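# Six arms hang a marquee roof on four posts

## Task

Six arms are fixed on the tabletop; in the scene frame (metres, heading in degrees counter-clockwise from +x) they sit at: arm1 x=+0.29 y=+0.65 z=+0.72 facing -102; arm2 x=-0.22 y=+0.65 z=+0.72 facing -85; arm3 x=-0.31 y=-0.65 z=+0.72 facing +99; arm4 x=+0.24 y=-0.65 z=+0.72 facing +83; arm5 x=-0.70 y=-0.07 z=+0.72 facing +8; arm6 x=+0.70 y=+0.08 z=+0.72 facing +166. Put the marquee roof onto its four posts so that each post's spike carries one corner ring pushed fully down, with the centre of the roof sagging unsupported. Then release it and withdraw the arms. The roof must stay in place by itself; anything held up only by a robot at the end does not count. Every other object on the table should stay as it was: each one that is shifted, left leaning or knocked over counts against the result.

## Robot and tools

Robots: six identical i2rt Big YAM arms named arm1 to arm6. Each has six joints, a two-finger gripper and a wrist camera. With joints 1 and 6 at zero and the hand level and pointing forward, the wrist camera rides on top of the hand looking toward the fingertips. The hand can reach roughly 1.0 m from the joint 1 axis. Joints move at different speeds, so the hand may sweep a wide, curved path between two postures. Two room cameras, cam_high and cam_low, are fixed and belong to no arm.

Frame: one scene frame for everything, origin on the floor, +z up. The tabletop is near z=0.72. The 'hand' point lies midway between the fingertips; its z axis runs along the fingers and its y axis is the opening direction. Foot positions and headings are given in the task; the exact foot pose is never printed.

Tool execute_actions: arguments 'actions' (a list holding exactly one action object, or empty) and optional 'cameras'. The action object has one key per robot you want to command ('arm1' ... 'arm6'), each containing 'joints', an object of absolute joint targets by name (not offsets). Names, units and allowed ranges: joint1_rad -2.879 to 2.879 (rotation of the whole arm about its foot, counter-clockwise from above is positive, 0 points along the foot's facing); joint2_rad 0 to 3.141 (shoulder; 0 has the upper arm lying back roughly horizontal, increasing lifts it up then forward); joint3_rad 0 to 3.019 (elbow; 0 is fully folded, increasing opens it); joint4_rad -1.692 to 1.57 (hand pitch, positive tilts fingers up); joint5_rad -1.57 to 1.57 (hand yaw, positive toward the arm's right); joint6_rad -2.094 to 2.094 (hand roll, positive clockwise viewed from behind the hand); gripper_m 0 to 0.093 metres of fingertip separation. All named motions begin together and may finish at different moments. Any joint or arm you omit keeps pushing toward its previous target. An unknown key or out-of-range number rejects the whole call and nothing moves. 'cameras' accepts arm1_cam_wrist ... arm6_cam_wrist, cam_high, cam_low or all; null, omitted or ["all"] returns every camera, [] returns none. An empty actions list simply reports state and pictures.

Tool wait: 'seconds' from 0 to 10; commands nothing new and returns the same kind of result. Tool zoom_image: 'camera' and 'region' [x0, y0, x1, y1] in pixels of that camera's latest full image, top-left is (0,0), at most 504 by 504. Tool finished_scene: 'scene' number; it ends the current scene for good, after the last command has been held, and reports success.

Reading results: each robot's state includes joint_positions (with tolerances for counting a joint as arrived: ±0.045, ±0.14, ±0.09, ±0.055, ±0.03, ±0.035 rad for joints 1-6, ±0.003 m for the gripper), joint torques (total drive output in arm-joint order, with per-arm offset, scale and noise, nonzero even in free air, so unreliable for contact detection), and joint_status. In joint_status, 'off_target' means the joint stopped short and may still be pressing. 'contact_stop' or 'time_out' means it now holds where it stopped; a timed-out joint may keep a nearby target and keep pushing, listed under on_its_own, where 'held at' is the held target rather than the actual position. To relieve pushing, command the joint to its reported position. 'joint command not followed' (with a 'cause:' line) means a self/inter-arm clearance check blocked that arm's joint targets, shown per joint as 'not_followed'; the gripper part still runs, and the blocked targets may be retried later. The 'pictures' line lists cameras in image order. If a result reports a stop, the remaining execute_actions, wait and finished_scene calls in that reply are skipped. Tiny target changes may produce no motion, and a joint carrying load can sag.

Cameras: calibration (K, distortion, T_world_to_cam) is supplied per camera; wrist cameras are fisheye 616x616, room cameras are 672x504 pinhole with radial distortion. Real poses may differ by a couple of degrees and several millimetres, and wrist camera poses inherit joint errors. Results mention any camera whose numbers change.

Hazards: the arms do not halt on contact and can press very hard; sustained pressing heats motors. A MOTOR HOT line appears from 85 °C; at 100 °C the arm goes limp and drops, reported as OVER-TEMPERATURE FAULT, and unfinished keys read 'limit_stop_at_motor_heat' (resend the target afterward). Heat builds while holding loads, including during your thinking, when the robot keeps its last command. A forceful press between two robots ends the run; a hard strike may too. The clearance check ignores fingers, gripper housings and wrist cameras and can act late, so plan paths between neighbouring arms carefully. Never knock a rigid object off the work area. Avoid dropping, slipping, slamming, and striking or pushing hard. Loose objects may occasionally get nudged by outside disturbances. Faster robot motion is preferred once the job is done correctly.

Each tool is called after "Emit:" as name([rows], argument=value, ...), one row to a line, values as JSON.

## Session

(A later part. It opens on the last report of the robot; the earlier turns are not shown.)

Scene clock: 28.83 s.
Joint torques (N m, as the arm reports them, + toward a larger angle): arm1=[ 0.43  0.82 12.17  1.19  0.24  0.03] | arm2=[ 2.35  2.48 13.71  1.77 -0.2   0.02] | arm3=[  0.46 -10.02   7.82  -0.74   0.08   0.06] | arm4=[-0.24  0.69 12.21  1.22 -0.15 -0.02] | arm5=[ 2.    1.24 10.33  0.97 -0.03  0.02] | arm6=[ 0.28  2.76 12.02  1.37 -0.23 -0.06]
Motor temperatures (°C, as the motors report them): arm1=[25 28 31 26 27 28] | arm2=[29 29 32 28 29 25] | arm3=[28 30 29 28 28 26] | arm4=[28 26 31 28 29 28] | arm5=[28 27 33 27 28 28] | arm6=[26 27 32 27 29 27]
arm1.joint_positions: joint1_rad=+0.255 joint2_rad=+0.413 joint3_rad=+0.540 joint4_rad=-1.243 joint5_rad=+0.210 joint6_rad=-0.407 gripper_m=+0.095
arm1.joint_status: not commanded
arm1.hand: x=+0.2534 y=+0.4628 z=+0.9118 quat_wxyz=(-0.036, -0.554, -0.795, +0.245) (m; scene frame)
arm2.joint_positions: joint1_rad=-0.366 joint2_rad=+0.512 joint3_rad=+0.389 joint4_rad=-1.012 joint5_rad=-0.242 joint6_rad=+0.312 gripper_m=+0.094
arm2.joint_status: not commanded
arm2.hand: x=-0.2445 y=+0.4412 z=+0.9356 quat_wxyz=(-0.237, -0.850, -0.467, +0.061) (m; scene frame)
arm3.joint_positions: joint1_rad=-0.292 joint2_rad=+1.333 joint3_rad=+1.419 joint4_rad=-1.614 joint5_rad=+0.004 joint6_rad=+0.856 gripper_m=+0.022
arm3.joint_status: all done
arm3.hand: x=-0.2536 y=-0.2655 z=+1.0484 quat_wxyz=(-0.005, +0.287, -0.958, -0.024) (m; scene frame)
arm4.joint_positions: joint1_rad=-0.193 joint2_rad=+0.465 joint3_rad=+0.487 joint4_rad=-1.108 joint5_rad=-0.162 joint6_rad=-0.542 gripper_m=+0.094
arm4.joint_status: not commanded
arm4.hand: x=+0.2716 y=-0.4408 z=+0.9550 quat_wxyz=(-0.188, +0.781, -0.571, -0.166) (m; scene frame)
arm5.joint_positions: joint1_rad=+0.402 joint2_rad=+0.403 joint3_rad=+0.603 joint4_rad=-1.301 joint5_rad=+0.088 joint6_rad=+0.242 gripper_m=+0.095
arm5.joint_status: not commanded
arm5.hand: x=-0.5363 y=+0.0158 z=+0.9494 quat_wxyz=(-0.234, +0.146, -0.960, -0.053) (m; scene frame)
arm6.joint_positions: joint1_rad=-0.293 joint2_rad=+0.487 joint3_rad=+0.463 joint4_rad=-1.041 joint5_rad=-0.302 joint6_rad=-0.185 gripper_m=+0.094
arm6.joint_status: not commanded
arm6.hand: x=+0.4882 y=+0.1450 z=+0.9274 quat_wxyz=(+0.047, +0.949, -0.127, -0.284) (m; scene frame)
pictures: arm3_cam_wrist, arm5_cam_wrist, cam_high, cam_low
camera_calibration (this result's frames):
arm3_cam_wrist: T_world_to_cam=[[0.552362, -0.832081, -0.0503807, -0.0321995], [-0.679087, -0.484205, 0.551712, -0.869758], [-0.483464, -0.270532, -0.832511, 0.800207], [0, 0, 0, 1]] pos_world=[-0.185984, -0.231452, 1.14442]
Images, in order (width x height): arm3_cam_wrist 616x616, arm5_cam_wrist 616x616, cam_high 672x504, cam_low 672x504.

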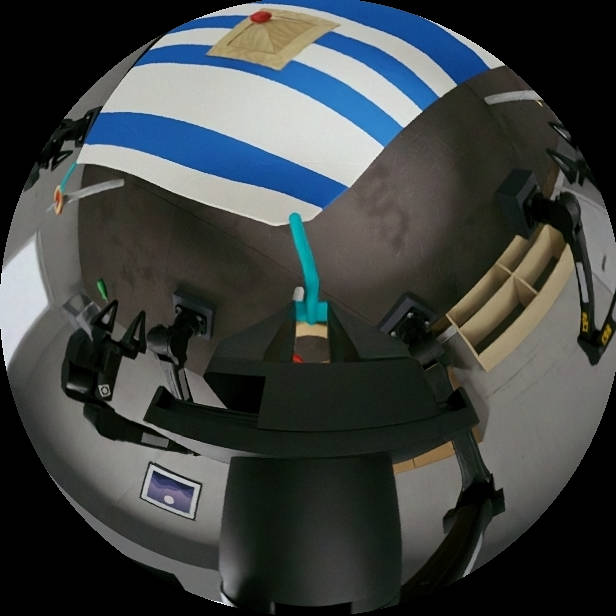

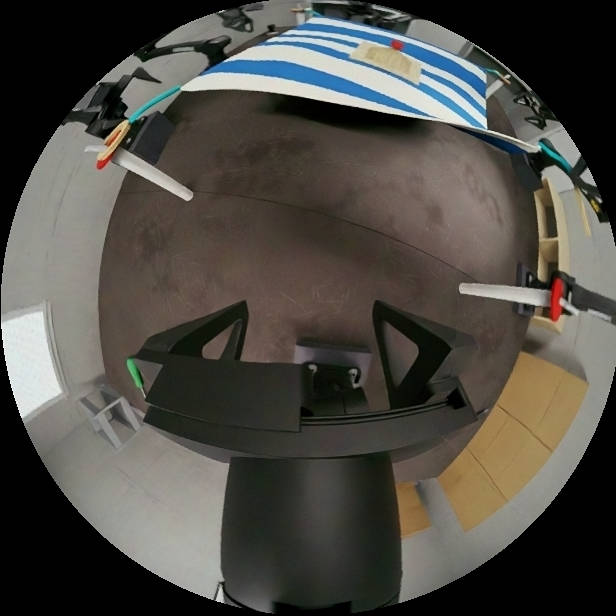

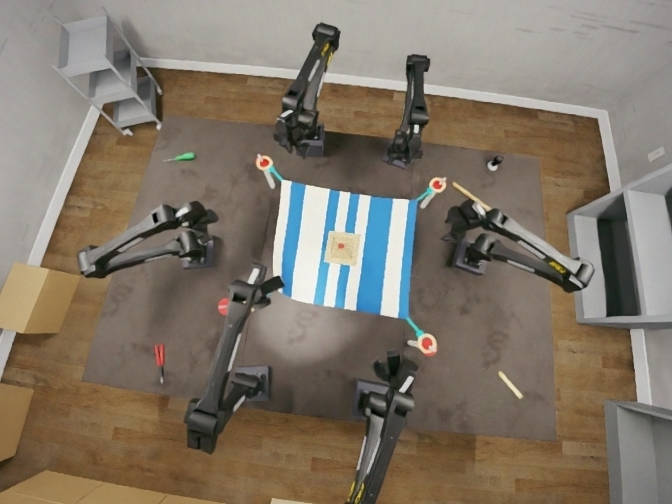

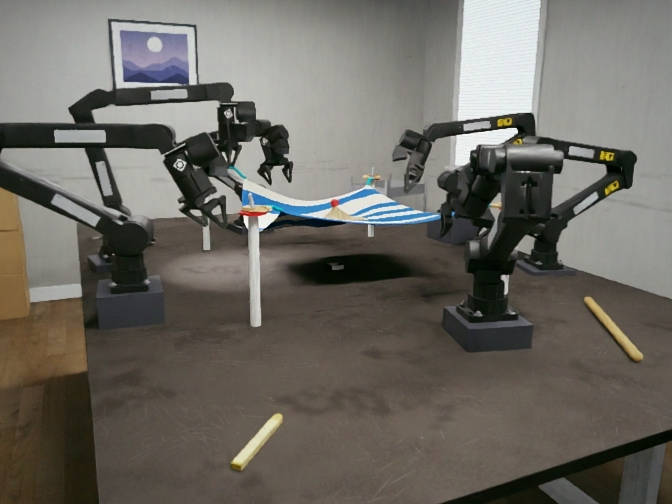

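Emit:
execute_actions([
  {"arm3":{"joints":{"joint1_rad":0.035,"joint2_rad":1.31,"joint3_rad":1.42,"joint4_rad":-1.68,"joint6_rad":1.05}},"arm5":{"joints":{"joint5_rad":0.9}}},
], cameras=["arm3_cam_wrist","arm5_cam_wrist","cam_low"])

Scene clock: 30.97 s.
Joint torques (N m, as the arm reports them, + toward a larger angle): arm1=[ 0.37  0.21 12.    1.19  0.22 -0.05] | arm2=[ 2.4   2.52 13.73  1.71 -0.2   0.03] | arm3=[  0.18 -11.48   7.72  -0.87   0.04   0.2 ] | arm4=[-0.27  0.61 12.21  1.22 -0.15 -0.02] | arm5=[ 2.01  1.34 10.23  0.86  0.41  0.08] | arm6=[-0.19  2.95 12.04  1.36 -0.24 -0.02]
Motor temperatures (°C, as the motors report them): arm1=[25 28 31 26 27 28] | arm2=[29 29 32 28 29 25] | arm3=[28 30 29 28 28 26] | arm4=[28 26 31 28 29 28] | arm5=[28 27 33 27 28 28] | arm6=[26 27 32 27 29 27]
arm1.joint_positions: joint1_rad=+0.255 joint2_rad=+0.413 joint3_rad=+0.540 joint4_rad=-1.243 joint5_rad=+0.210 joint6_rad=-0.407 gripper_m=+0.095
arm1.joint_status: not commanded
arm1.hand: x=+0.2534 y=+0.4628 z=+0.9118 quat_wxyz=(-0.036, -0.554, -0.795, +0.245) (m; scene frame)
arm2.joint_positions: joint1_rad=-0.366 joint2_rad=+0.512 joint3_rad=+0.389 joint4_rad=-1.012 joint5_rad=-0.242 joint6_rad=+0.312 gripper_m=+0.094
arm2.joint_status: not commanded
arm2.hand: x=-0.2445 y=+0.4412 z=+0.9356 quat_wxyz=(-0.237, -0.850, -0.467, +0.061) (m; scene frame)
arm3.joint_positions: joint1_rad=+0.034 joint2_rad=+1.329 joint3_rad=+1.419 joint4_rad=-1.663 joint5_rad=+0.005 joint6_rad=+1.043 gripper_m=+0.022
arm3.joint_status: all done
arm3.hand: x=-0.3775 y=-0.2816 z=+1.0513 quat_wxyz=(+0.003, +0.354, -0.935, -0.004) (m; scene frame)
arm4.joint_positions: joint1_rad=-0.193 joint2_rad=+0.465 joint3_rad=+0.487 joint4_rad=-1.108 joint5_rad=-0.162 joint6_rad=-0.542 gripper_m=+0.094
arm4.joint_status: not commanded
arm4.hand: x=+0.2716 y=-0.4408 z=+0.9550 quat_wxyz=(-0.188, +0.781, -0.571, -0.166) (m; scene frame)
arm5.joint_positions: joint1_rad=+0.402 joint2_rad=+0.403 joint3_rad=+0.603 joint4_rad=-1.301 joint5_rad=+0.897 joint6_rad=+0.242 gripper_m=+0.095
arm5.joint_status: all done
arm5.hand: x=-0.4972 y=-0.1006 z=+1.0065 quat_wxyz=(-0.361, +0.040, -0.880, +0.305) (m; scene frame)
arm6.joint_positions: joint1_rad=-0.293 joint2_rad=+0.487 joint3_rad=+0.463 joint4_rad=-1.041 joint5_rad=-0.302 joint6_rad=-0.185 gripper_m=+0.094
arm6.joint_status: not commanded
arm6.hand: x=+0.4882 y=+0.1450 z=+0.9274 quat_wxyz=(+0.047, +0.949, -0.127, -0.284) (m; scene frame)
pictures: arm3_cam_wrist, arm5_cam_wrist, cam_low
camera_calibration (this result's frames):
arm3_cam_wrist: T_world_to_cam=[[0.663591, -0.747883, -0.0178536, 0.0545147], [-0.606037, -0.551418, 0.573286, -0.977328], [-0.438595, -0.369607, -0.819161, 0.713445], [0, 0, 0, 1]] pos_world=[-0.315559, -0.234451, 1.14569]
arm5_cam_wrist: T_world_to_cam=[[-0.152147, -0.810582, 0.565516, -0.728254], [-0.983858, 0.0696751, -0.164829, -0.313867], [0.0942051, -0.581466, -0.808098, 0.92146], [0, 0, 0, 1]] pos_world=[-0.506408, -0.032643, 1.10474]
Images, in order (width x height): arm3_cam_wrist 616x616, arm5_cam_wrist 616x616, cam_low 672x504.

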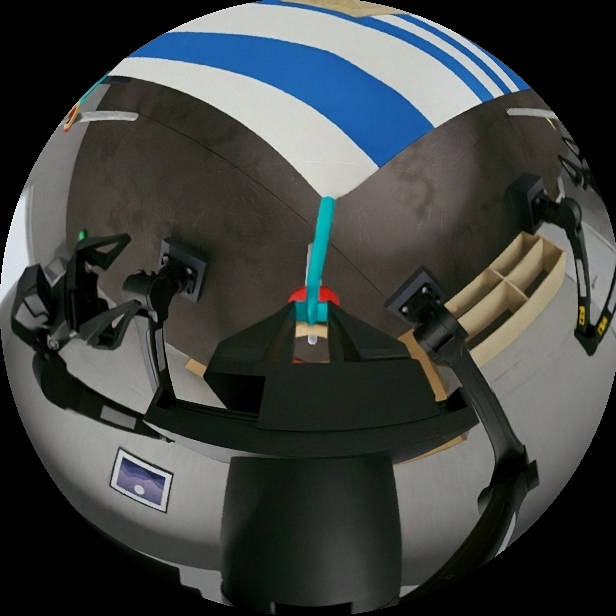

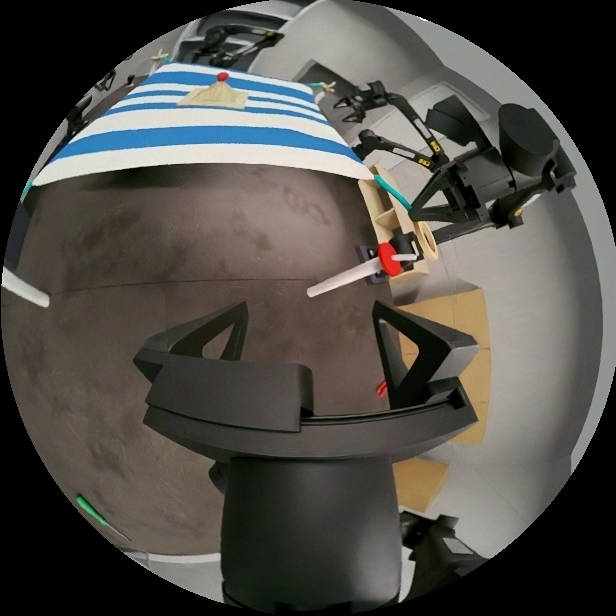

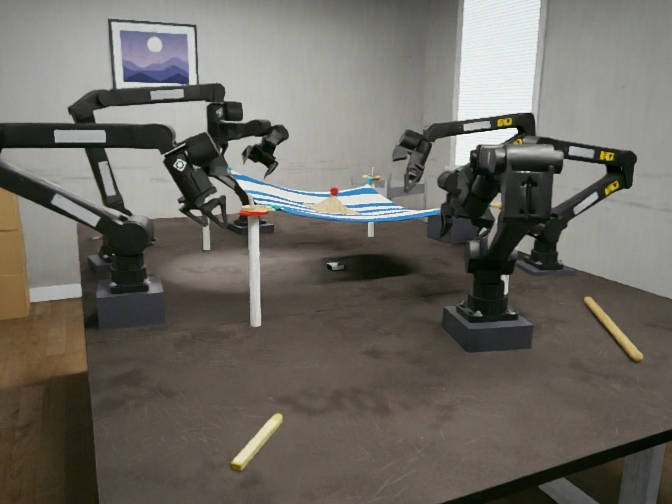

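Emit:
execute_actions([
  {"arm3":{"joints":{"joint1_rad":0.065,"joint2_rad":1.29,"joint3_rad":1.355,"joint4_rad":-1.61}}},
], cameras=["arm3_cam_wrist","arm5_cam_wrist"])

Emit:
zoom_image(camera="arm5_cam_wrist", region=[350,170,480,300])

Scene clock: 33.00 s.
Joint torques (N m, as the arm reports them, + toward a larger angle): arm1=[ 0.58  0.9  12.15  1.29  0.19  0.01] | arm2=[ 2.31  2.44 13.68  1.73 -0.19  0.03] | arm3=[  1.32 -10.18   7.43   0.23   0.03   0.22] | arm4=[-0.29  0.69 12.21  1.22 -0.15 -0.03] | arm5=[ 2.01  1.4  10.2   0.86  0.42  0.08] | arm6=[ 0.04  2.9  12.    1.34 -0.24 -0.02]
Motor temperatures (°C, as the motors report them): arm1=[25 28 31 26 27 28] | arm2=[29 29 32 28 29 25] | arm3=[28 30 30 28 28 26] | arm4=[28 26 31 28 29 28] | arm5=[28 27 33 27 28 28] | arm6=[26 27 32 27 29 27]
arm1.joint_positions: joint1_rad=+0.255 joint2_rad=+0.413 joint3_rad=+0.540 joint4_rad=-1.243 joint5_rad=+0.210 joint6_rad=-0.407 gripper_m=+0.095
arm1.joint_status: not commanded
arm1.hand: x=+0.2534 y=+0.4628 z=+0.9118 quat_wxyz=(-0.036, -0.554, -0.795, +0.245) (m; scene frame)
arm2.joint_positions: joint1_rad=-0.366 joint2_rad=+0.512 joint3_rad=+0.389 joint4_rad=-1.012 joint5_rad=-0.242 joint6_rad=+0.312 gripper_m=+0.094
arm2.joint_status: not commanded
arm2.hand: x=-0.2445 y=+0.4412 z=+0.9356 quat_wxyz=(-0.237, -0.850, -0.467, +0.061) (m; scene frame)
arm3.joint_positions: joint1_rad=+0.050 joint2_rad=+1.304 joint3_rad=+1.358 joint4_rad=-1.621 joint5_rad=+0.006 joint6_rad=+1.043 gripper_m=+0.022
arm3.joint_status: all done
arm3.hand: x=-0.3819 y=-0.2895 z=+1.0367 quat_wxyz=(+0.003, +0.361, -0.933, -0.007) (m; scene frame)
arm4.joint_positions: joint1_rad=-0.193 joint2_rad=+0.465 joint3_rad=+0.487 joint4_rad=-1.108 joint5_rad=-0.162 joint6_rad=-0.542 gripper_m=+0.094
arm4.joint_status: not commanded
arm4.hand: x=+0.2716 y=-0.4408 z=+0.9550 quat_wxyz=(-0.188, +0.781, -0.571, -0.166) (m; scene frame)
arm5.joint_positions: joint1_rad=+0.402 joint2_rad=+0.403 joint3_rad=+0.603 joint4_rad=-1.301 joint5_rad=+0.897 joint6_rad=+0.242 gripper_m=+0.095
arm5.joint_status: not commanded
arm5.hand: x=-0.4972 y=-0.1006 z=+1.0065 quat_wxyz=(-0.361, +0.040, -0.880, +0.305) (m; scene frame)
arm6.joint_positions: joint1_rad=-0.293 joint2_rad=+0.487 joint3_rad=+0.463 joint4_rad=-1.041 joint5_rad=-0.302 joint6_rad=-0.185 gripper_m=+0.094
arm6.joint_status: not commanded
arm6.hand: x=+0.4882 y=+0.1450 z=+0.9274 quat_wxyz=(+0.047, +0.949, -0.127, -0.284) (m; scene frame)
pictures: arm3_cam_wrist, arm5_cam_wrist
camera_calibration (this result's frames):
arm3_cam_wrist: T_world_to_cam=[[0.674857, -0.737609, -0.0223751, 0.0632231], [-0.597216, -0.563716, 0.570577, -0.973396], [-0.433476, -0.371695, -0.82094, 0.699744], [0, 0, 0, 1]] pos_world=[-0.320672, -0.241993, 1.13126]
arm5_cam_wrist: T_world_to_cam=[[-0.152147, -0.810582, 0.565516, -0.728254], [-0.983858, 0.0696751, -0.164829, -0.313867], [0.0942051, -0.581466, -0.808098, 0.92146], [0, 0, 0, 1]] pos_world=[-0.506408, -0.032643, 1.10474]
Images, in order (width x height): arm3_cam_wrist 616x616, arm5_cam_wrist 616x616.

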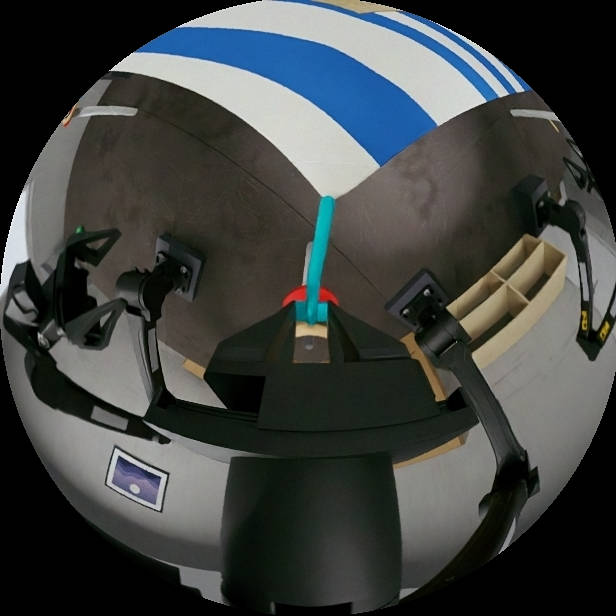

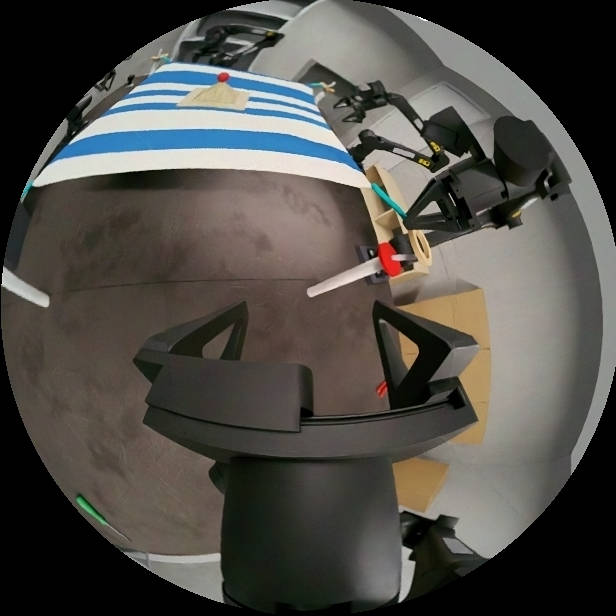

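Region (350, 170, 480, 300) of arm5_cam_wrist's 616x616 image, scaled by 3.877, with more detail than that image has.

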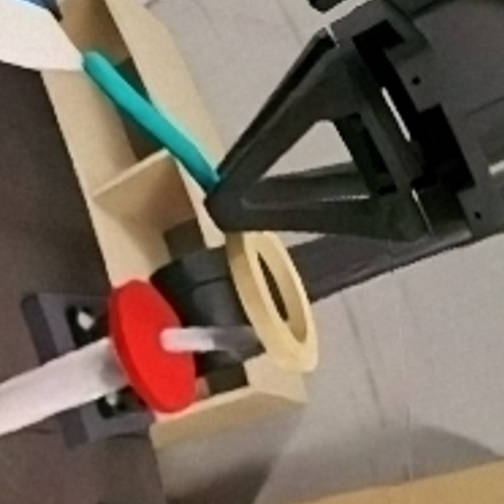

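Emit:
execute_actions([
  {"arm3":{"joints":{"joint1_rad":0.09,"joint2_rad":1.272,"joint3_rad":1.315,"joint4_rad":-1.59}}},
], cameras=["arm3_cam_wrist","arm5_cam_wrist"])

Emit:
zoom_image(camera="arm5_cam_wrist", region=[350,170,480,300])

Scene clock: 34.37 s.
Joint torques (N m, as the arm reports them, + toward a larger angle): arm1=[-0.04  0.88 12.09  1.14  0.24 -0.06] | arm2=[ 2.34  2.33 13.74  1.74 -0.19  0.03] | arm3=[  1.31 -10.33   7.34   0.19  -0.05   0.22] | arm4=[-0.28  0.63 12.21  1.22 -0.15 -0.02] | arm5=[ 2.07  1.43 10.23  0.86  0.42  0.08] | arm6=[ 0.18  3.1  12.09  1.29 -0.24 -0.04]
Motor temperatures (°C, as the motors report them): arm1=[25 28 31 26 27 28] | arm2=[29 29 32 28 29 25] | arm3=[28 30 30 28 28 26] | arm4=[28 26 31 28 29 28] | arm5=[28 27 33 27 28 28] | arm6=[26 27 32 27 29 27]
arm1.joint_positions: joint1_rad=+0.255 joint2_rad=+0.413 joint3_rad=+0.540 joint4_rad=-1.243 joint5_rad=+0.210 joint6_rad=-0.407 gripper_m=+0.095
arm1.joint_status: not commanded
arm1.hand: x=+0.2534 y=+0.4628 z=+0.9118 quat_wxyz=(-0.036, -0.554, -0.795, +0.245) (m; scene frame)
arm2.joint_positions: joint1_rad=-0.366 joint2_rad=+0.512 joint3_rad=+0.389 joint4_rad=-1.012 joint5_rad=-0.242 joint6_rad=+0.312 gripper_m=+0.094
arm2.joint_status: not commanded
arm2.hand: x=-0.2445 y=+0.4412 z=+0.9356 quat_wxyz=(-0.237, -0.850, -0.467, +0.061) (m; scene frame)
arm3.joint_positions: joint1_rad=+0.075 joint2_rad=+1.290 joint3_rad=+1.320 joint4_rad=-1.599 joint5_rad=+0.008 joint6_rad=+1.043 gripper_m=+0.022
arm3.joint_status: all done
arm3.hand: x=-0.3891 y=-0.2970 z=+1.0266 quat_wxyz=(+0.002, +0.372, -0.928, -0.005) (m; scene frame)
arm4.joint_positions: joint1_rad=-0.193 joint2_rad=+0.465 joint3_rad=+0.487 joint4_rad=-1.108 joint5_rad=-0.162 joint6_rad=-0.542 gripper_m=+0.094
arm4.joint_status: not commanded
arm4.hand: x=+0.2716 y=-0.4408 z=+0.9550 quat_wxyz=(-0.188, +0.781, -0.571, -0.166) (m; scene frame)
arm5.joint_positions: joint1_rad=+0.402 joint2_rad=+0.403 joint3_rad=+0.603 joint4_rad=-1.301 joint5_rad=+0.897 joint6_rad=+0.242 gripper_m=+0.095
arm5.joint_status: not commanded
arm5.hand: x=-0.4972 y=-0.1006 z=+1.0065 quat_wxyz=(-0.361, +0.040, -0.880, +0.305) (m; scene frame)
arm6.joint_positions: joint1_rad=-0.293 joint2_rad=+0.487 joint3_rad=+0.463 joint4_rad=-1.041 joint5_rad=-0.302 joint6_rad=-0.185 gripper_m=+0.094
arm6.joint_status: not commanded
arm6.hand: x=+0.4882 y=+0.1450 z=+0.9274 quat_wxyz=(+0.047, +0.949, -0.127, -0.284) (m; scene frame)
pictures: arm3_cam_wrist, arm5_cam_wrist
camera_calibration (this result's frames):
arm3_cam_wrist: T_world_to_cam=[[0.692743, -0.720958, -0.0180906, 0.0698844], [-0.585117, -0.576529, 0.57031, -0.975001], [-0.421599, -0.384493, -0.821231, 0.686709], [0, 0, 0, 1]] pos_world=[-0.329386, -0.247698, 1.12126]
arm5_cam_wrist: T_world_to_cam=[[-0.152147, -0.810582, 0.565516, -0.728254], [-0.983858, 0.0696751, -0.164829, -0.313867], [0.0942051, -0.581466, -0.808098, 0.92146], [0, 0, 0, 1]] pos_world=[-0.506408, -0.032643, 1.10474]
Images, in order (width x height): arm3_cam_wrist 616x616, arm5_cam_wrist 616x616.

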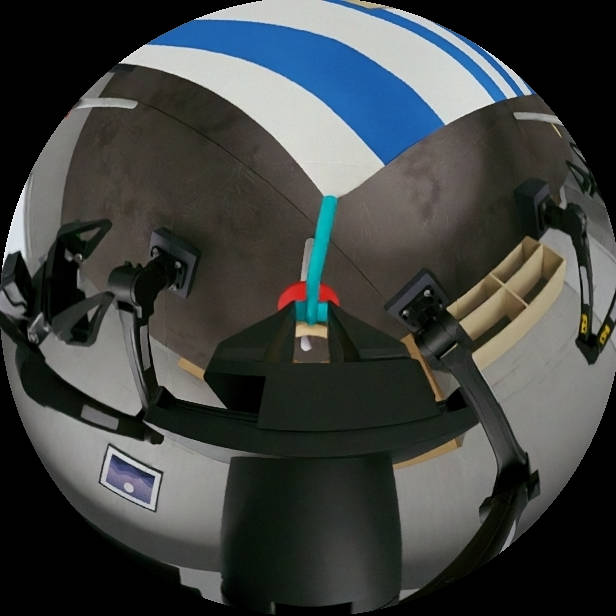

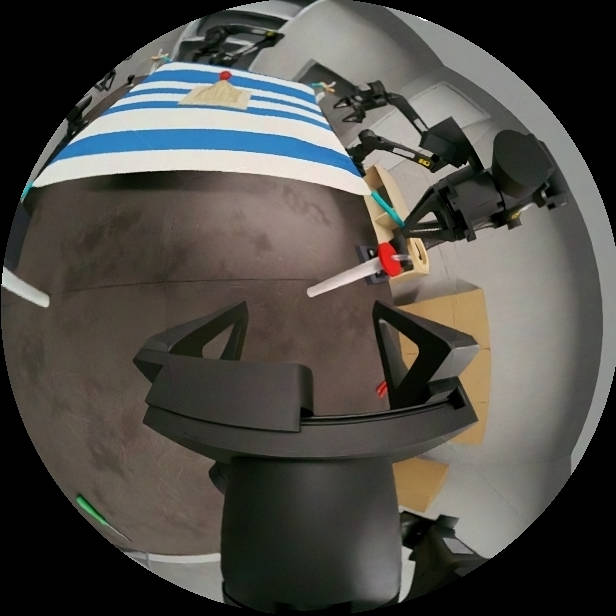

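Region (350, 170, 480, 300) of arm5_cam_wrist's 616x616 image, scaled by 3.877, with more detail than that image has.

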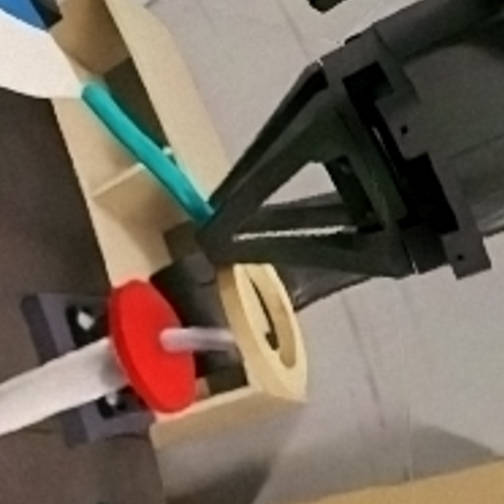

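Emit:
execute_actions([
  {"arm3":{"joints":{"joint1_rad":0.065,"joint2_rad":1.30,"joint3_rad":1.245,"joint4_rad":-1.52}}},
], cameras=["arm3_cam_wrist","arm5_cam_wrist"])

Emit:
zoom_image(camera="arm5_cam_wrist", region=[350,170,480,300])

Scene clock: 36.10 s.
Joint torques (N m, as the arm reports them, + toward a larger angle): arm1=[ 0.46  0.81 12.23  1.3   0.2  -0.03] | arm2=[ 2.4   2.42 13.7   1.78 -0.2   0.04] | arm3=[ 0.2  -8.34  7.61  0.19 -0.04  0.22] | arm4=[-0.27  0.64 12.21  1.23 -0.15 -0.02] | arm5=[ 2.08  1.5  10.21  0.86  0.42  0.08] | arm6=[-0.3   2.83 12.02  1.34 -0.26 -0.05]
Motor temperatures (°C, as the motors report them): arm1=[25 28 31 26 27 28] | arm2=[29 29 32 28 29 25] | arm3=[28 30 30 28 28 26] | arm4=[28 26 31 28 29 28] | arm5=[28 27 33 27 28 28] | arm6=[26 27 32 27 29 27]
arm1.joint_positions: joint1_rad=+0.255 joint2_rad=+0.413 joint3_rad=+0.540 joint4_rad=-1.243 joint5_rad=+0.210 joint6_rad=-0.407 gripper_m=+0.095
arm1.joint_status: not commanded
arm1.hand: x=+0.2534 y=+0.4628 z=+0.9118 quat_wxyz=(-0.036, -0.554, -0.795, +0.245) (m; scene frame)
arm2.joint_positions: joint1_rad=-0.366 joint2_rad=+0.512 joint3_rad=+0.389 joint4_rad=-1.012 joint5_rad=-0.242 joint6_rad=+0.312 gripper_m=+0.094
arm2.joint_status: not commanded
arm2.hand: x=-0.2445 y=+0.4412 z=+0.9356 quat_wxyz=(-0.237, -0.850, -0.467, +0.061) (m; scene frame)
arm3.joint_positions: joint1_rad=+0.064 joint2_rad=+1.291 joint3_rad=+1.246 joint4_rad=-1.530 joint5_rad=+0.008 joint6_rad=+1.043 gripper_m=+0.022
arm3.joint_status: all done
arm3.hand: x=-0.3855 y=-0.2972 z=+0.9981 quat_wxyz=(+0.002, +0.367, -0.930, -0.002) (m; scene frame)
arm4.joint_positions: joint1_rad=-0.193 joint2_rad=+0.465 joint3_rad=+0.487 joint4_rad=-1.108 joint5_rad=-0.162 joint6_rad=-0.542 gripper_m=+0.094
arm4.joint_status: not commanded
arm4.hand: x=+0.2716 y=-0.4408 z=+0.9550 quat_wxyz=(-0.188, +0.781, -0.571, -0.166) (m; scene frame)
arm5.joint_positions: joint1_rad=+0.402 joint2_rad=+0.403 joint3_rad=+0.603 joint4_rad=-1.301 joint5_rad=+0.897 joint6_rad=+0.242 gripper_m=+0.095
arm5.joint_status: not commanded
arm5.hand: x=-0.4972 y=-0.1006 z=+1.0065 quat_wxyz=(-0.361, +0.040, -0.880, +0.305) (m; scene frame)
arm6.joint_positions: joint1_rad=-0.293 joint2_rad=+0.487 joint3_rad=+0.463 joint4_rad=-1.041 joint5_rad=-0.302 joint6_rad=-0.185 gripper_m=+0.094
arm6.joint_status: not commanded
arm6.hand: x=+0.4882 y=+0.1450 z=+0.9274 quat_wxyz=(+0.047, +0.949, -0.127, -0.284) (m; scene frame)
pictures: arm3_cam_wrist, arm5_cam_wrist
camera_calibration (this result's frames):
arm3_cam_wrist: T_world_to_cam=[[0.685071, -0.728353, -0.0134133, 0.0568653], [-0.591848, -0.567224, 0.572689, -0.95888], [-0.424728, -0.384394, -0.819663, 0.661967], [0, 0, 0, 1]] pos_world=[-0.325311, -0.248025, 1.09249]
arm5_cam_wrist: T_world_to_cam=[[-0.152147, -0.810582, 0.565516, -0.728254], [-0.983858, 0.0696751, -0.164829, -0.313867], [0.0942051, -0.581466, -0.808098, 0.92146], [0, 0, 0, 1]] pos_world=[-0.506408, -0.032643, 1.10474]
Images, in order (width x height): arm3_cam_wrist 616x616, arm5_cam_wrist 616x616.

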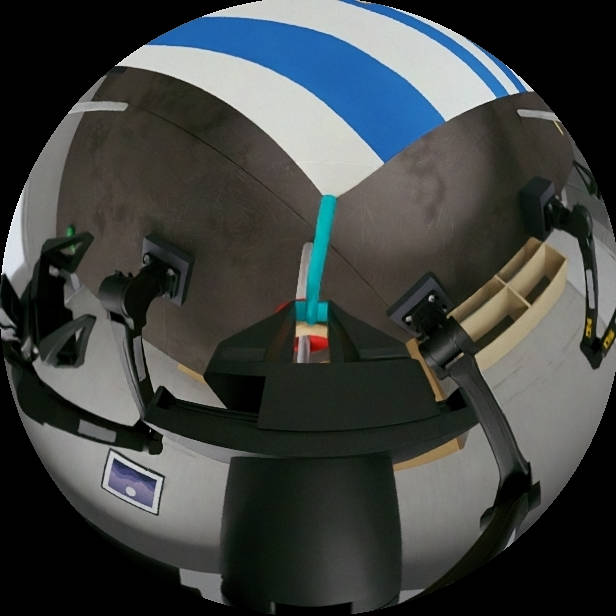

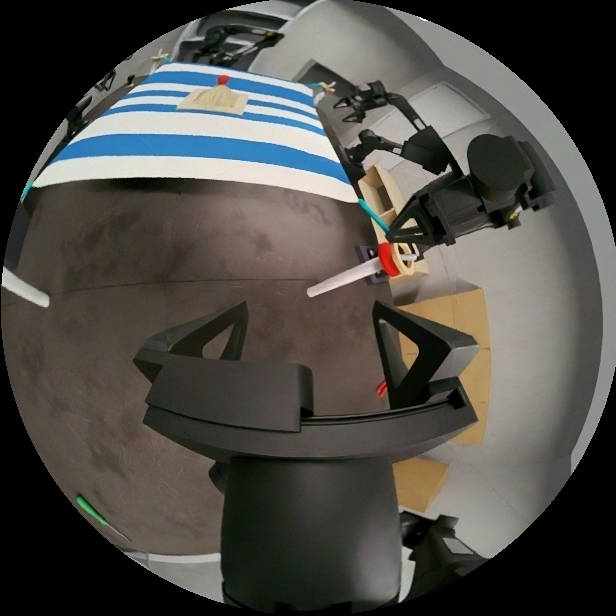

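Region (350, 170, 480, 300) of arm5_cam_wrist's 616x616 image, scaled by 3.877, with more detail than that image has.

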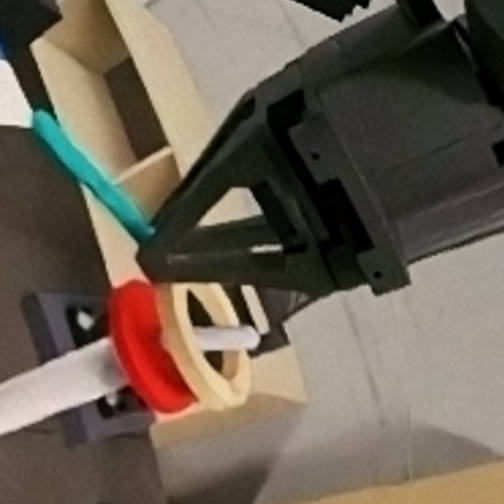

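Emit:
execute_actions([
  {"arm3":{"joints":{"joint1_rad":0.035,"joint2_rad":1.33,"joint3_rad":1.21,"joint4_rad":-1.46}}},
], cameras=["arm5_cam_wrist"])

Emit:
zoom_image(camera="arm5_cam_wrist", region=[350,170,480,300])

Emit:
execute_actions([
  {"arm3":{"joints":{"gripper_m":0.05}}},
], cameras=[])

Emit:
execute_actions([
  {"arm3":{"joints":{"joint2_rad":1.2,"joint3_rad":1.5,"joint4_rad":-1.6}}},
])

Scene clock: 37.77 s.
Joint torques (N m, as the arm reports them, + toward a larger angle): arm1=[ 0.13  0.72 12.1   0.97  0.21 -0.02] | arm2=[ 2.41  2.41 13.7   1.73 -0.21  0.03] | arm3=[ 0.22 -7.62  7.09  0.51 -0.03  0.22] | arm4=[-0.26  0.66 12.21  1.22 -0.15 -0.02] | arm5=[ 1.99  1.53 10.25  0.85  0.41  0.08] | arm6=[ 0.14  3.14 12.07  1.35 -0.24 -0.05]
Motor temperatures (°C, as the motors report them): arm1=[25 28 31 26 27 28] | arm2=[29 29 32 28 29 25] | arm3=[28 30 30 28 28 26] | arm4=[28 26 31 28 29 28] | arm5=[28 27 33 27 28 28] | arm6=[26 27 32 27 29 27]
arm1.joint_positions: joint1_rad=+0.255 joint2_rad=+0.413 joint3_rad=+0.540 joint4_rad=-1.243 joint5_rad=+0.210 joint6_rad=-0.407 gripper_m=+0.095
arm1.joint_status: not commanded
arm1.hand: x=+0.2534 y=+0.4628 z=+0.9118 quat_wxyz=(-0.036, -0.554, -0.795, +0.245) (m; scene frame)
arm2.joint_positions: joint1_rad=-0.366 joint2_rad=+0.512 joint3_rad=+0.389 joint4_rad=-1.012 joint5_rad=-0.242 joint6_rad=+0.312 gripper_m=+0.094
arm2.joint_status: not commanded
arm2.hand: x=-0.2445 y=+0.4412 z=+0.9356 quat_wxyz=(-0.237, -0.850, -0.467, +0.061) (m; scene frame)
arm3.joint_positions: joint1_rad=+0.034 joint2_rad=+1.314 joint3_rad=+1.218 joint4_rad=-1.477 joint5_rad=+0.008 joint6_rad=+1.043 gripper_m=+0.022
arm3.joint_status: all done
arm3.hand: x=-0.3768 y=-0.2871 z=+0.9796 quat_wxyz=(+0.002, +0.353, -0.935, -0.003) (m; scene frame)
arm4.joint_positions: joint1_rad=-0.193 joint2_rad=+0.465 joint3_rad=+0.487 joint4_rad=-1.108 joint5_rad=-0.162 joint6_rad=-0.542 gripper_m=+0.094
arm4.joint_status: not commanded
arm4.hand: x=+0.2716 y=-0.4408 z=+0.9550 quat_wxyz=(-0.188, +0.781, -0.571, -0.166) (m; scene frame)
arm5.joint_positions: joint1_rad=+0.402 joint2_rad=+0.403 joint3_rad=+0.603 joint4_rad=-1.301 joint5_rad=+0.897 joint6_rad=+0.242 gripper_m=+0.095
arm5.joint_status: not commanded
arm5.hand: x=-0.4972 y=-0.1006 z=+1.0065 quat_wxyz=(-0.361, +0.040, -0.880, +0.305) (m; scene frame)
arm6.joint_positions: joint1_rad=-0.293 joint2_rad=+0.487 joint3_rad=+0.463 joint4_rad=-1.041 joint5_rad=-0.302 joint6_rad=-0.185 gripper_m=+0.094
arm6.joint_status: not commanded
arm6.hand: x=+0.4882 y=+0.1450 z=+0.9274 quat_wxyz=(+0.047, +0.949, -0.127, -0.284) (m; scene frame)
pictures: arm5_cam_wrist
camera_calibration (this result's frames):
arm5_cam_wrist: T_world_to_cam=[[-0.152147, -0.810582, 0.565516, -0.728254], [-0.983858, 0.0696751, -0.164829, -0.313867], [0.0942051, -0.581466, -0.808098, 0.92146], [0, 0, 0, 1]] pos_world=[-0.506408, -0.032643, 1.10474]
Images, in order (width x height): arm5_cam_wrist 616x616.

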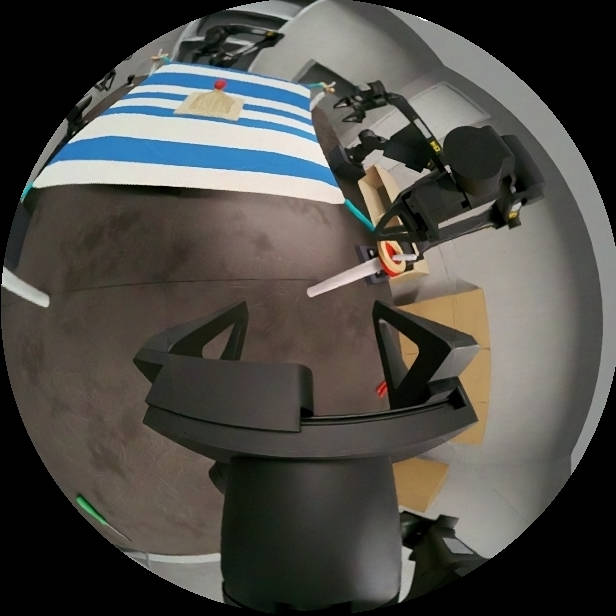

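Region (350, 170, 480, 300) of arm5_cam_wrist's 616x616 image, scaled by 3.877, with more detail than that image has.

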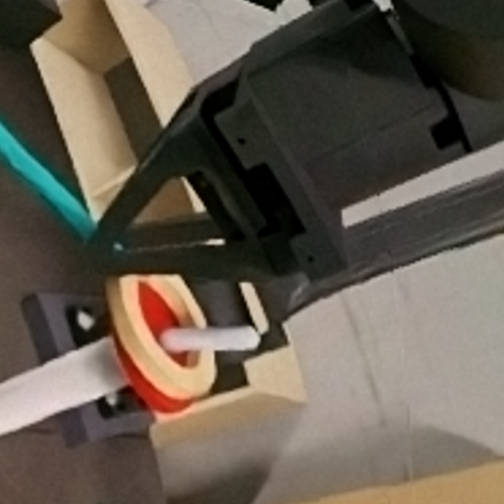

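Scene clock: 38.37 s.
Joint torques (N m, as the arm reports them, + toward a larger angle): arm1=[ 0.57  1.27 12.17  1.3   0.23 -0.02] | arm2=[ 2.33  2.49 13.72  1.72 -0.21  0.03] | arm3=[ 0.2  -8.28  7.16  0.41  0.07  0.22] | arm4=[-0.28  0.69 12.21  1.22 -0.15 -0.02] | arm5=[ 1.99  1.4  10.22  0.86  0.41  0.08] | arm6=[ 0.1   3.21 12.05  1.28 -0.25 -0.04]
Motor temperatures (°C, as the motors report them): arm1=[25 28 31 26 27 28] | arm2=[29 29 32 28 29 25] | arm3=[28 30 30 28 28 26] | arm4=[28 26 31 28 29 28] | arm5=[28 27 33 27 28 28] | arm6=[26 27 32 27 29 27]
arm1.joint_positions: joint1_rad=+0.255 joint2_rad=+0.413 joint3_rad=+0.540 joint4_rad=-1.243 joint5_rad=+0.210 joint6_rad=-0.407 gripper_m=+0.095
arm1.joint_status: not commanded
arm1.hand: x=+0.2534 y=+0.4628 z=+0.9118 quat_wxyz=(-0.036, -0.554, -0.795, +0.245) (m; scene frame)
arm2.joint_positions: joint1_rad=-0.366 joint2_rad=+0.512 joint3_rad=+0.389 joint4_rad=-1.012 joint5_rad=-0.242 joint6_rad=+0.312 gripper_m=+0.094
arm2.joint_status: not commanded
arm2.hand: x=-0.2445 y=+0.4412 z=+0.9356 quat_wxyz=(-0.237, -0.850, -0.467, +0.061) (m; scene frame)
arm3.joint_positions: joint1_rad=+0.034 joint2_rad=+1.314 joint3_rad=+1.217 joint4_rad=-1.475 joint5_rad=+0.004 joint6_rad=+1.044 gripper_m=+0.050
arm3.joint_status: all done
arm3.hand: x=-0.3774 y=-0.2870 z=+0.9792 quat_wxyz=(+0.004, +0.353, -0.936, -0.004) (m; scene frame)
arm4.joint_positions: joint1_rad=-0.193 joint2_rad=+0.465 joint3_rad=+0.487 joint4_rad=-1.108 joint5_rad=-0.162 joint6_rad=-0.542 gripper_m=+0.094
arm4.joint_status: not commanded
arm4.hand: x=+0.2716 y=-0.4408 z=+0.9550 quat_wxyz=(-0.188, +0.781, -0.571, -0.166) (m; scene frame)
arm5.joint_positions: joint1_rad=+0.402 joint2_rad=+0.403 joint3_rad=+0.603 joint4_rad=-1.301 joint5_rad=+0.897 joint6_rad=+0.242 gripper_m=+0.095
arm5.joint_status: not commanded
arm5.hand: x=-0.4972 y=-0.1006 z=+1.0065 quat_wxyz=(-0.361, +0.040, -0.880, +0.305) (m; scene frame)
arm6.joint_positions: joint1_rad=-0.293 joint2_rad=+0.487 joint3_rad=+0.463 joint4_rad=-1.041 joint5_rad=-0.302 joint6_rad=-0.185 gripper_m=+0.094
arm6.joint_status: not commanded
arm6.hand: x=+0.4882 y=+0.1450 z=+0.9274 quat_wxyz=(+0.047, +0.949, -0.127, -0.284) (m; scene frame)
pictures: none
No camera images: the call's "cameras" was empty. Leave "cameras" out to get every camera's image.

Scene clock: 39.53 s.
Joint torques (N m, as the arm reports them, + toward a larger angle): arm1=[ 0.4   0.48 12.2   1.32  0.18  0.  ] | arm2=[ 2.29  2.28 13.69  1.75 -0.2   0.03] | arm3=[ 0.21 -5.92  9.49 -0.24  0.09  0.19] | arm4=[-0.29  0.67 12.21  1.22 -0.15 -0.02] | arm5=[ 2.04  1.42 10.24  0.88  0.42  0.08] | arm6=[-0.06  2.87 12.08  1.39 -0.24 -0.05]
Motor temperatures (°C, as the motors report them): arm1=[25 28 31 26 27 28] | arm2=[29 29 32 28 29 25] | arm3=[28 30 30 28 28 26] | arm4=[28 26 31 28 29 28] | arm5=[28 27 33 27 28 28] | arm6=[26 27 33 27 29 27]
arm1.joint_positions: joint1_rad=+0.255 joint2_rad=+0.413 joint3_rad=+0.540 joint4_rad=-1.243 joint5_rad=+0.210 joint6_rad=-0.407 gripper_m=+0.095
arm1.joint_status: not commanded
arm1.hand: x=+0.2534 y=+0.4628 z=+0.9118 quat_wxyz=(-0.036, -0.554, -0.795, +0.245) (m; scene frame)
arm2.joint_positions: joint1_rad=-0.366 joint2_rad=+0.512 joint3_rad=+0.389 joint4_rad=-1.012 joint5_rad=-0.242 joint6_rad=+0.312 gripper_m=+0.094
arm2.joint_status: not commanded
arm2.hand: x=-0.2445 y=+0.4412 z=+0.9356 quat_wxyz=(-0.237, -0.850, -0.467, +0.061) (m; scene frame)
arm3.joint_positions: joint1_rad=+0.034 joint2_rad=+1.183 joint3_rad=+1.476 joint4_rad=-1.585 joint5_rad=+0.004 joint6_rad=+1.044 gripper_m=+0.050
arm3.joint_status: all done
arm3.hand: x=-0.3761 y=-0.2840 z=+1.1287 quat_wxyz=(-0.019, +0.349, -0.926, -0.142) (m; scene frame)
arm4.joint_positions: joint1_rad=-0.193 joint2_rad=+0.465 joint3_rad=+0.487 joint4_rad=-1.108 joint5_rad=-0.162 joint6_rad=-0.542 gripper_m=+0.094
arm4.joint_status: not commanded
arm4.hand: x=+0.2716 y=-0.4408 z=+0.9550 quat_wxyz=(-0.188, +0.781, -0.571, -0.166) (m; scene frame)
arm5.joint_positions: joint1_rad=+0.402 joint2_rad=+0.403 joint3_rad=+0.603 joint4_rad=-1.301 joint5_rad=+0.897 joint6_rad=+0.242 gripper_m=+0.095
arm5.joint_status: not commanded
arm5.hand: x=-0.4972 y=-0.1006 z=+1.0065 quat_wxyz=(-0.361, +0.040, -0.880, +0.305) (m; scene frame)
arm6.joint_positions: joint1_rad=-0.293 joint2_rad=+0.487 joint3_rad=+0.463 joint4_rad=-1.041 joint5_rad=-0.302 joint6_rad=-0.185 gripper_m=+0.094
arm6.joint_status: not commanded
arm6.hand: x=+0.4882 y=+0.1450 z=+0.9274 quat_wxyz=(+0.047, +0.949, -0.127, -0.284) (m; scene frame)
pictures: arm1_cam_wrist, arm2_cam_wrist, arm3_cam_wrist, arm4_cam_wrist, arm5_cam_wrist, arm6_cam_wrist, cam_high, cam_low
camera_calibration (this result's frames):
arm3_cam_wrist: T_world_to_cam=[[0.652519, -0.713008, -0.25659, 0.328324], [-0.580497, -0.687988, 0.43554, -0.895888], [-0.487075, -0.135249, -0.862824, 0.874102], [0, 0, 0, 1]] pos_world=[-0.308546, -0.264042, 1.22864]
arm5_cam_wrist: T_world_to_cam=[[-0.152147, -0.810582, 0.565516, -0.728254], [-0.983858, 0.0696751, -0.164829, -0.313867], [0.0942051, -0.581466, -0.808098, 0.92146], [0, 0, 0, 1]] pos_world=[-0.506408, -0.032643, 1.10474]
Images, in order (width x height): arm1_cam_wrist 616x616, arm2_cam_wrist 616x616, arm3_cam_wrist 616x616, arm4_cam_wrist 616x616, arm5_cam_wrist 616x616, arm6_cam_wrist 616x616, cam_high 672x504, cam_low 672x504.

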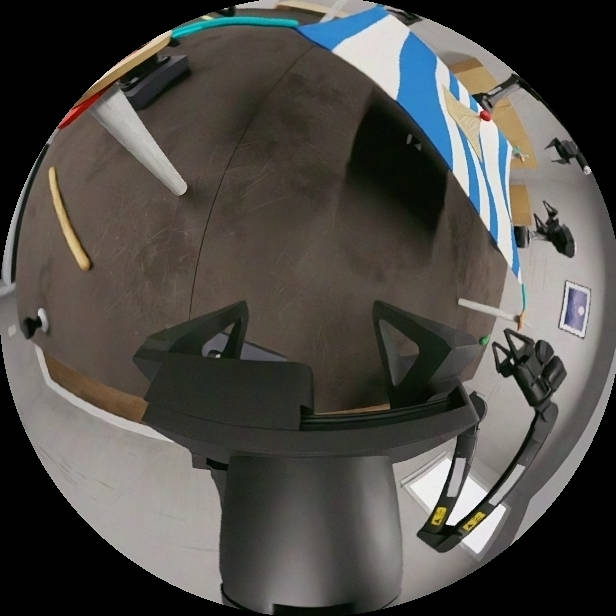

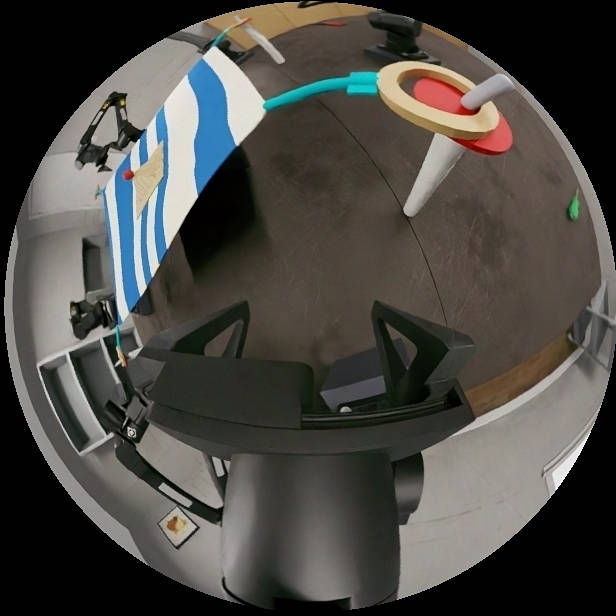

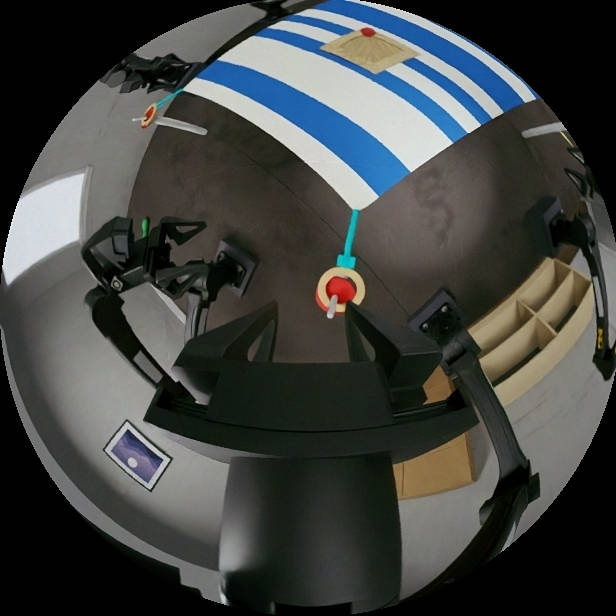

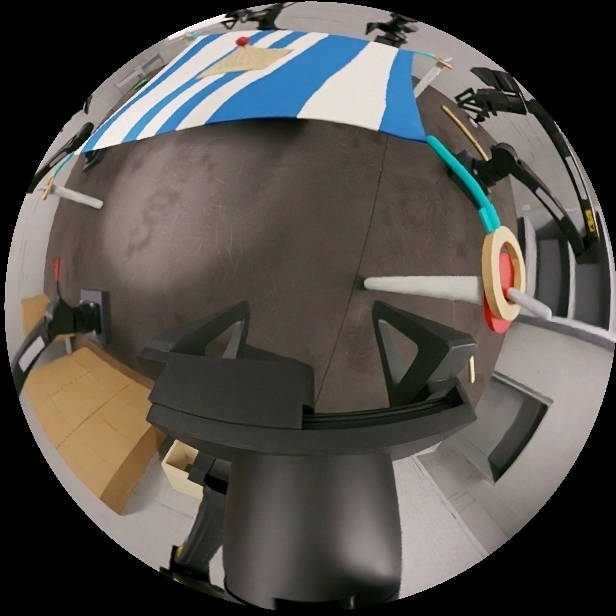

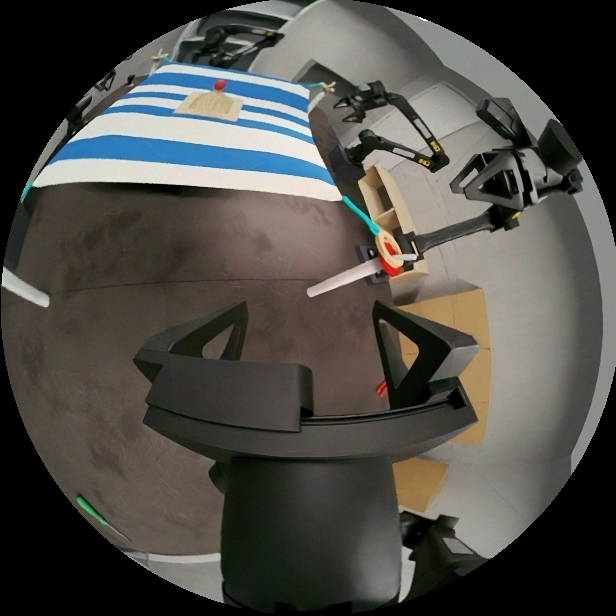

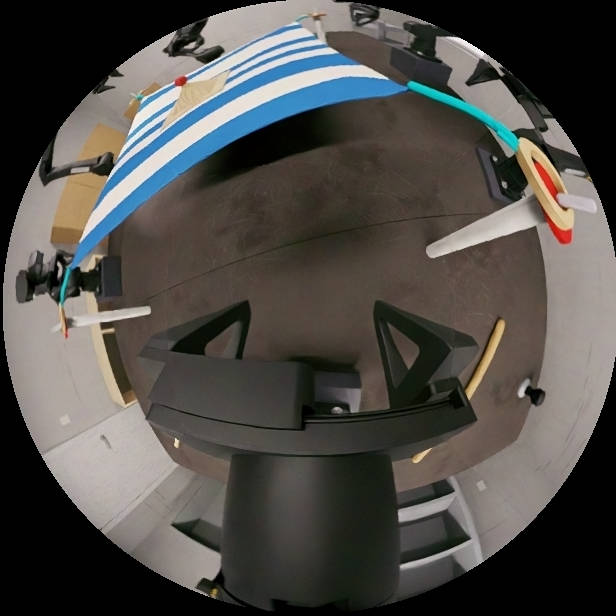

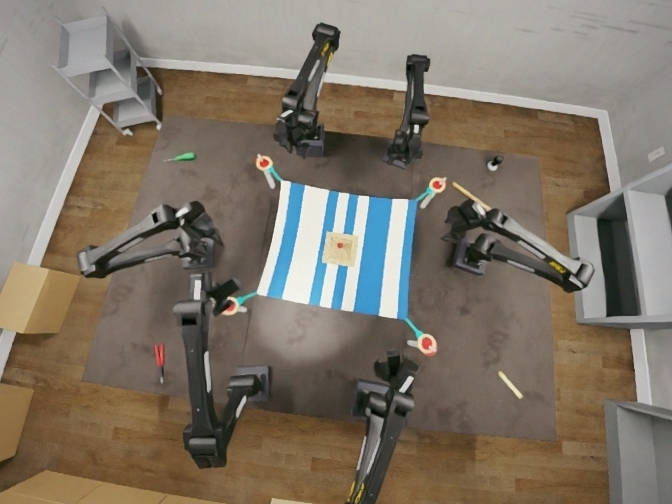

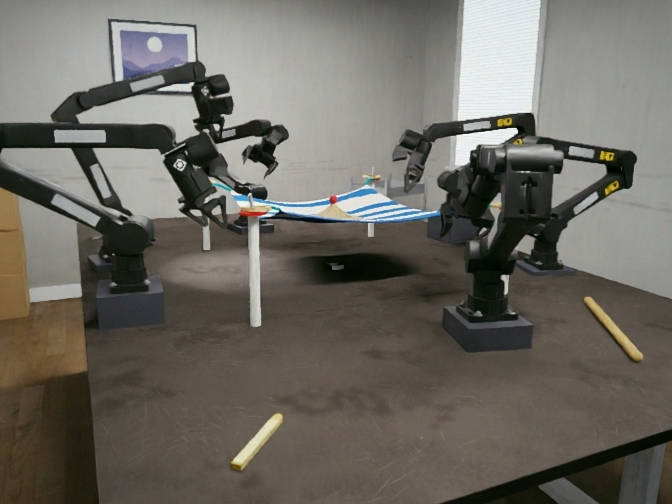

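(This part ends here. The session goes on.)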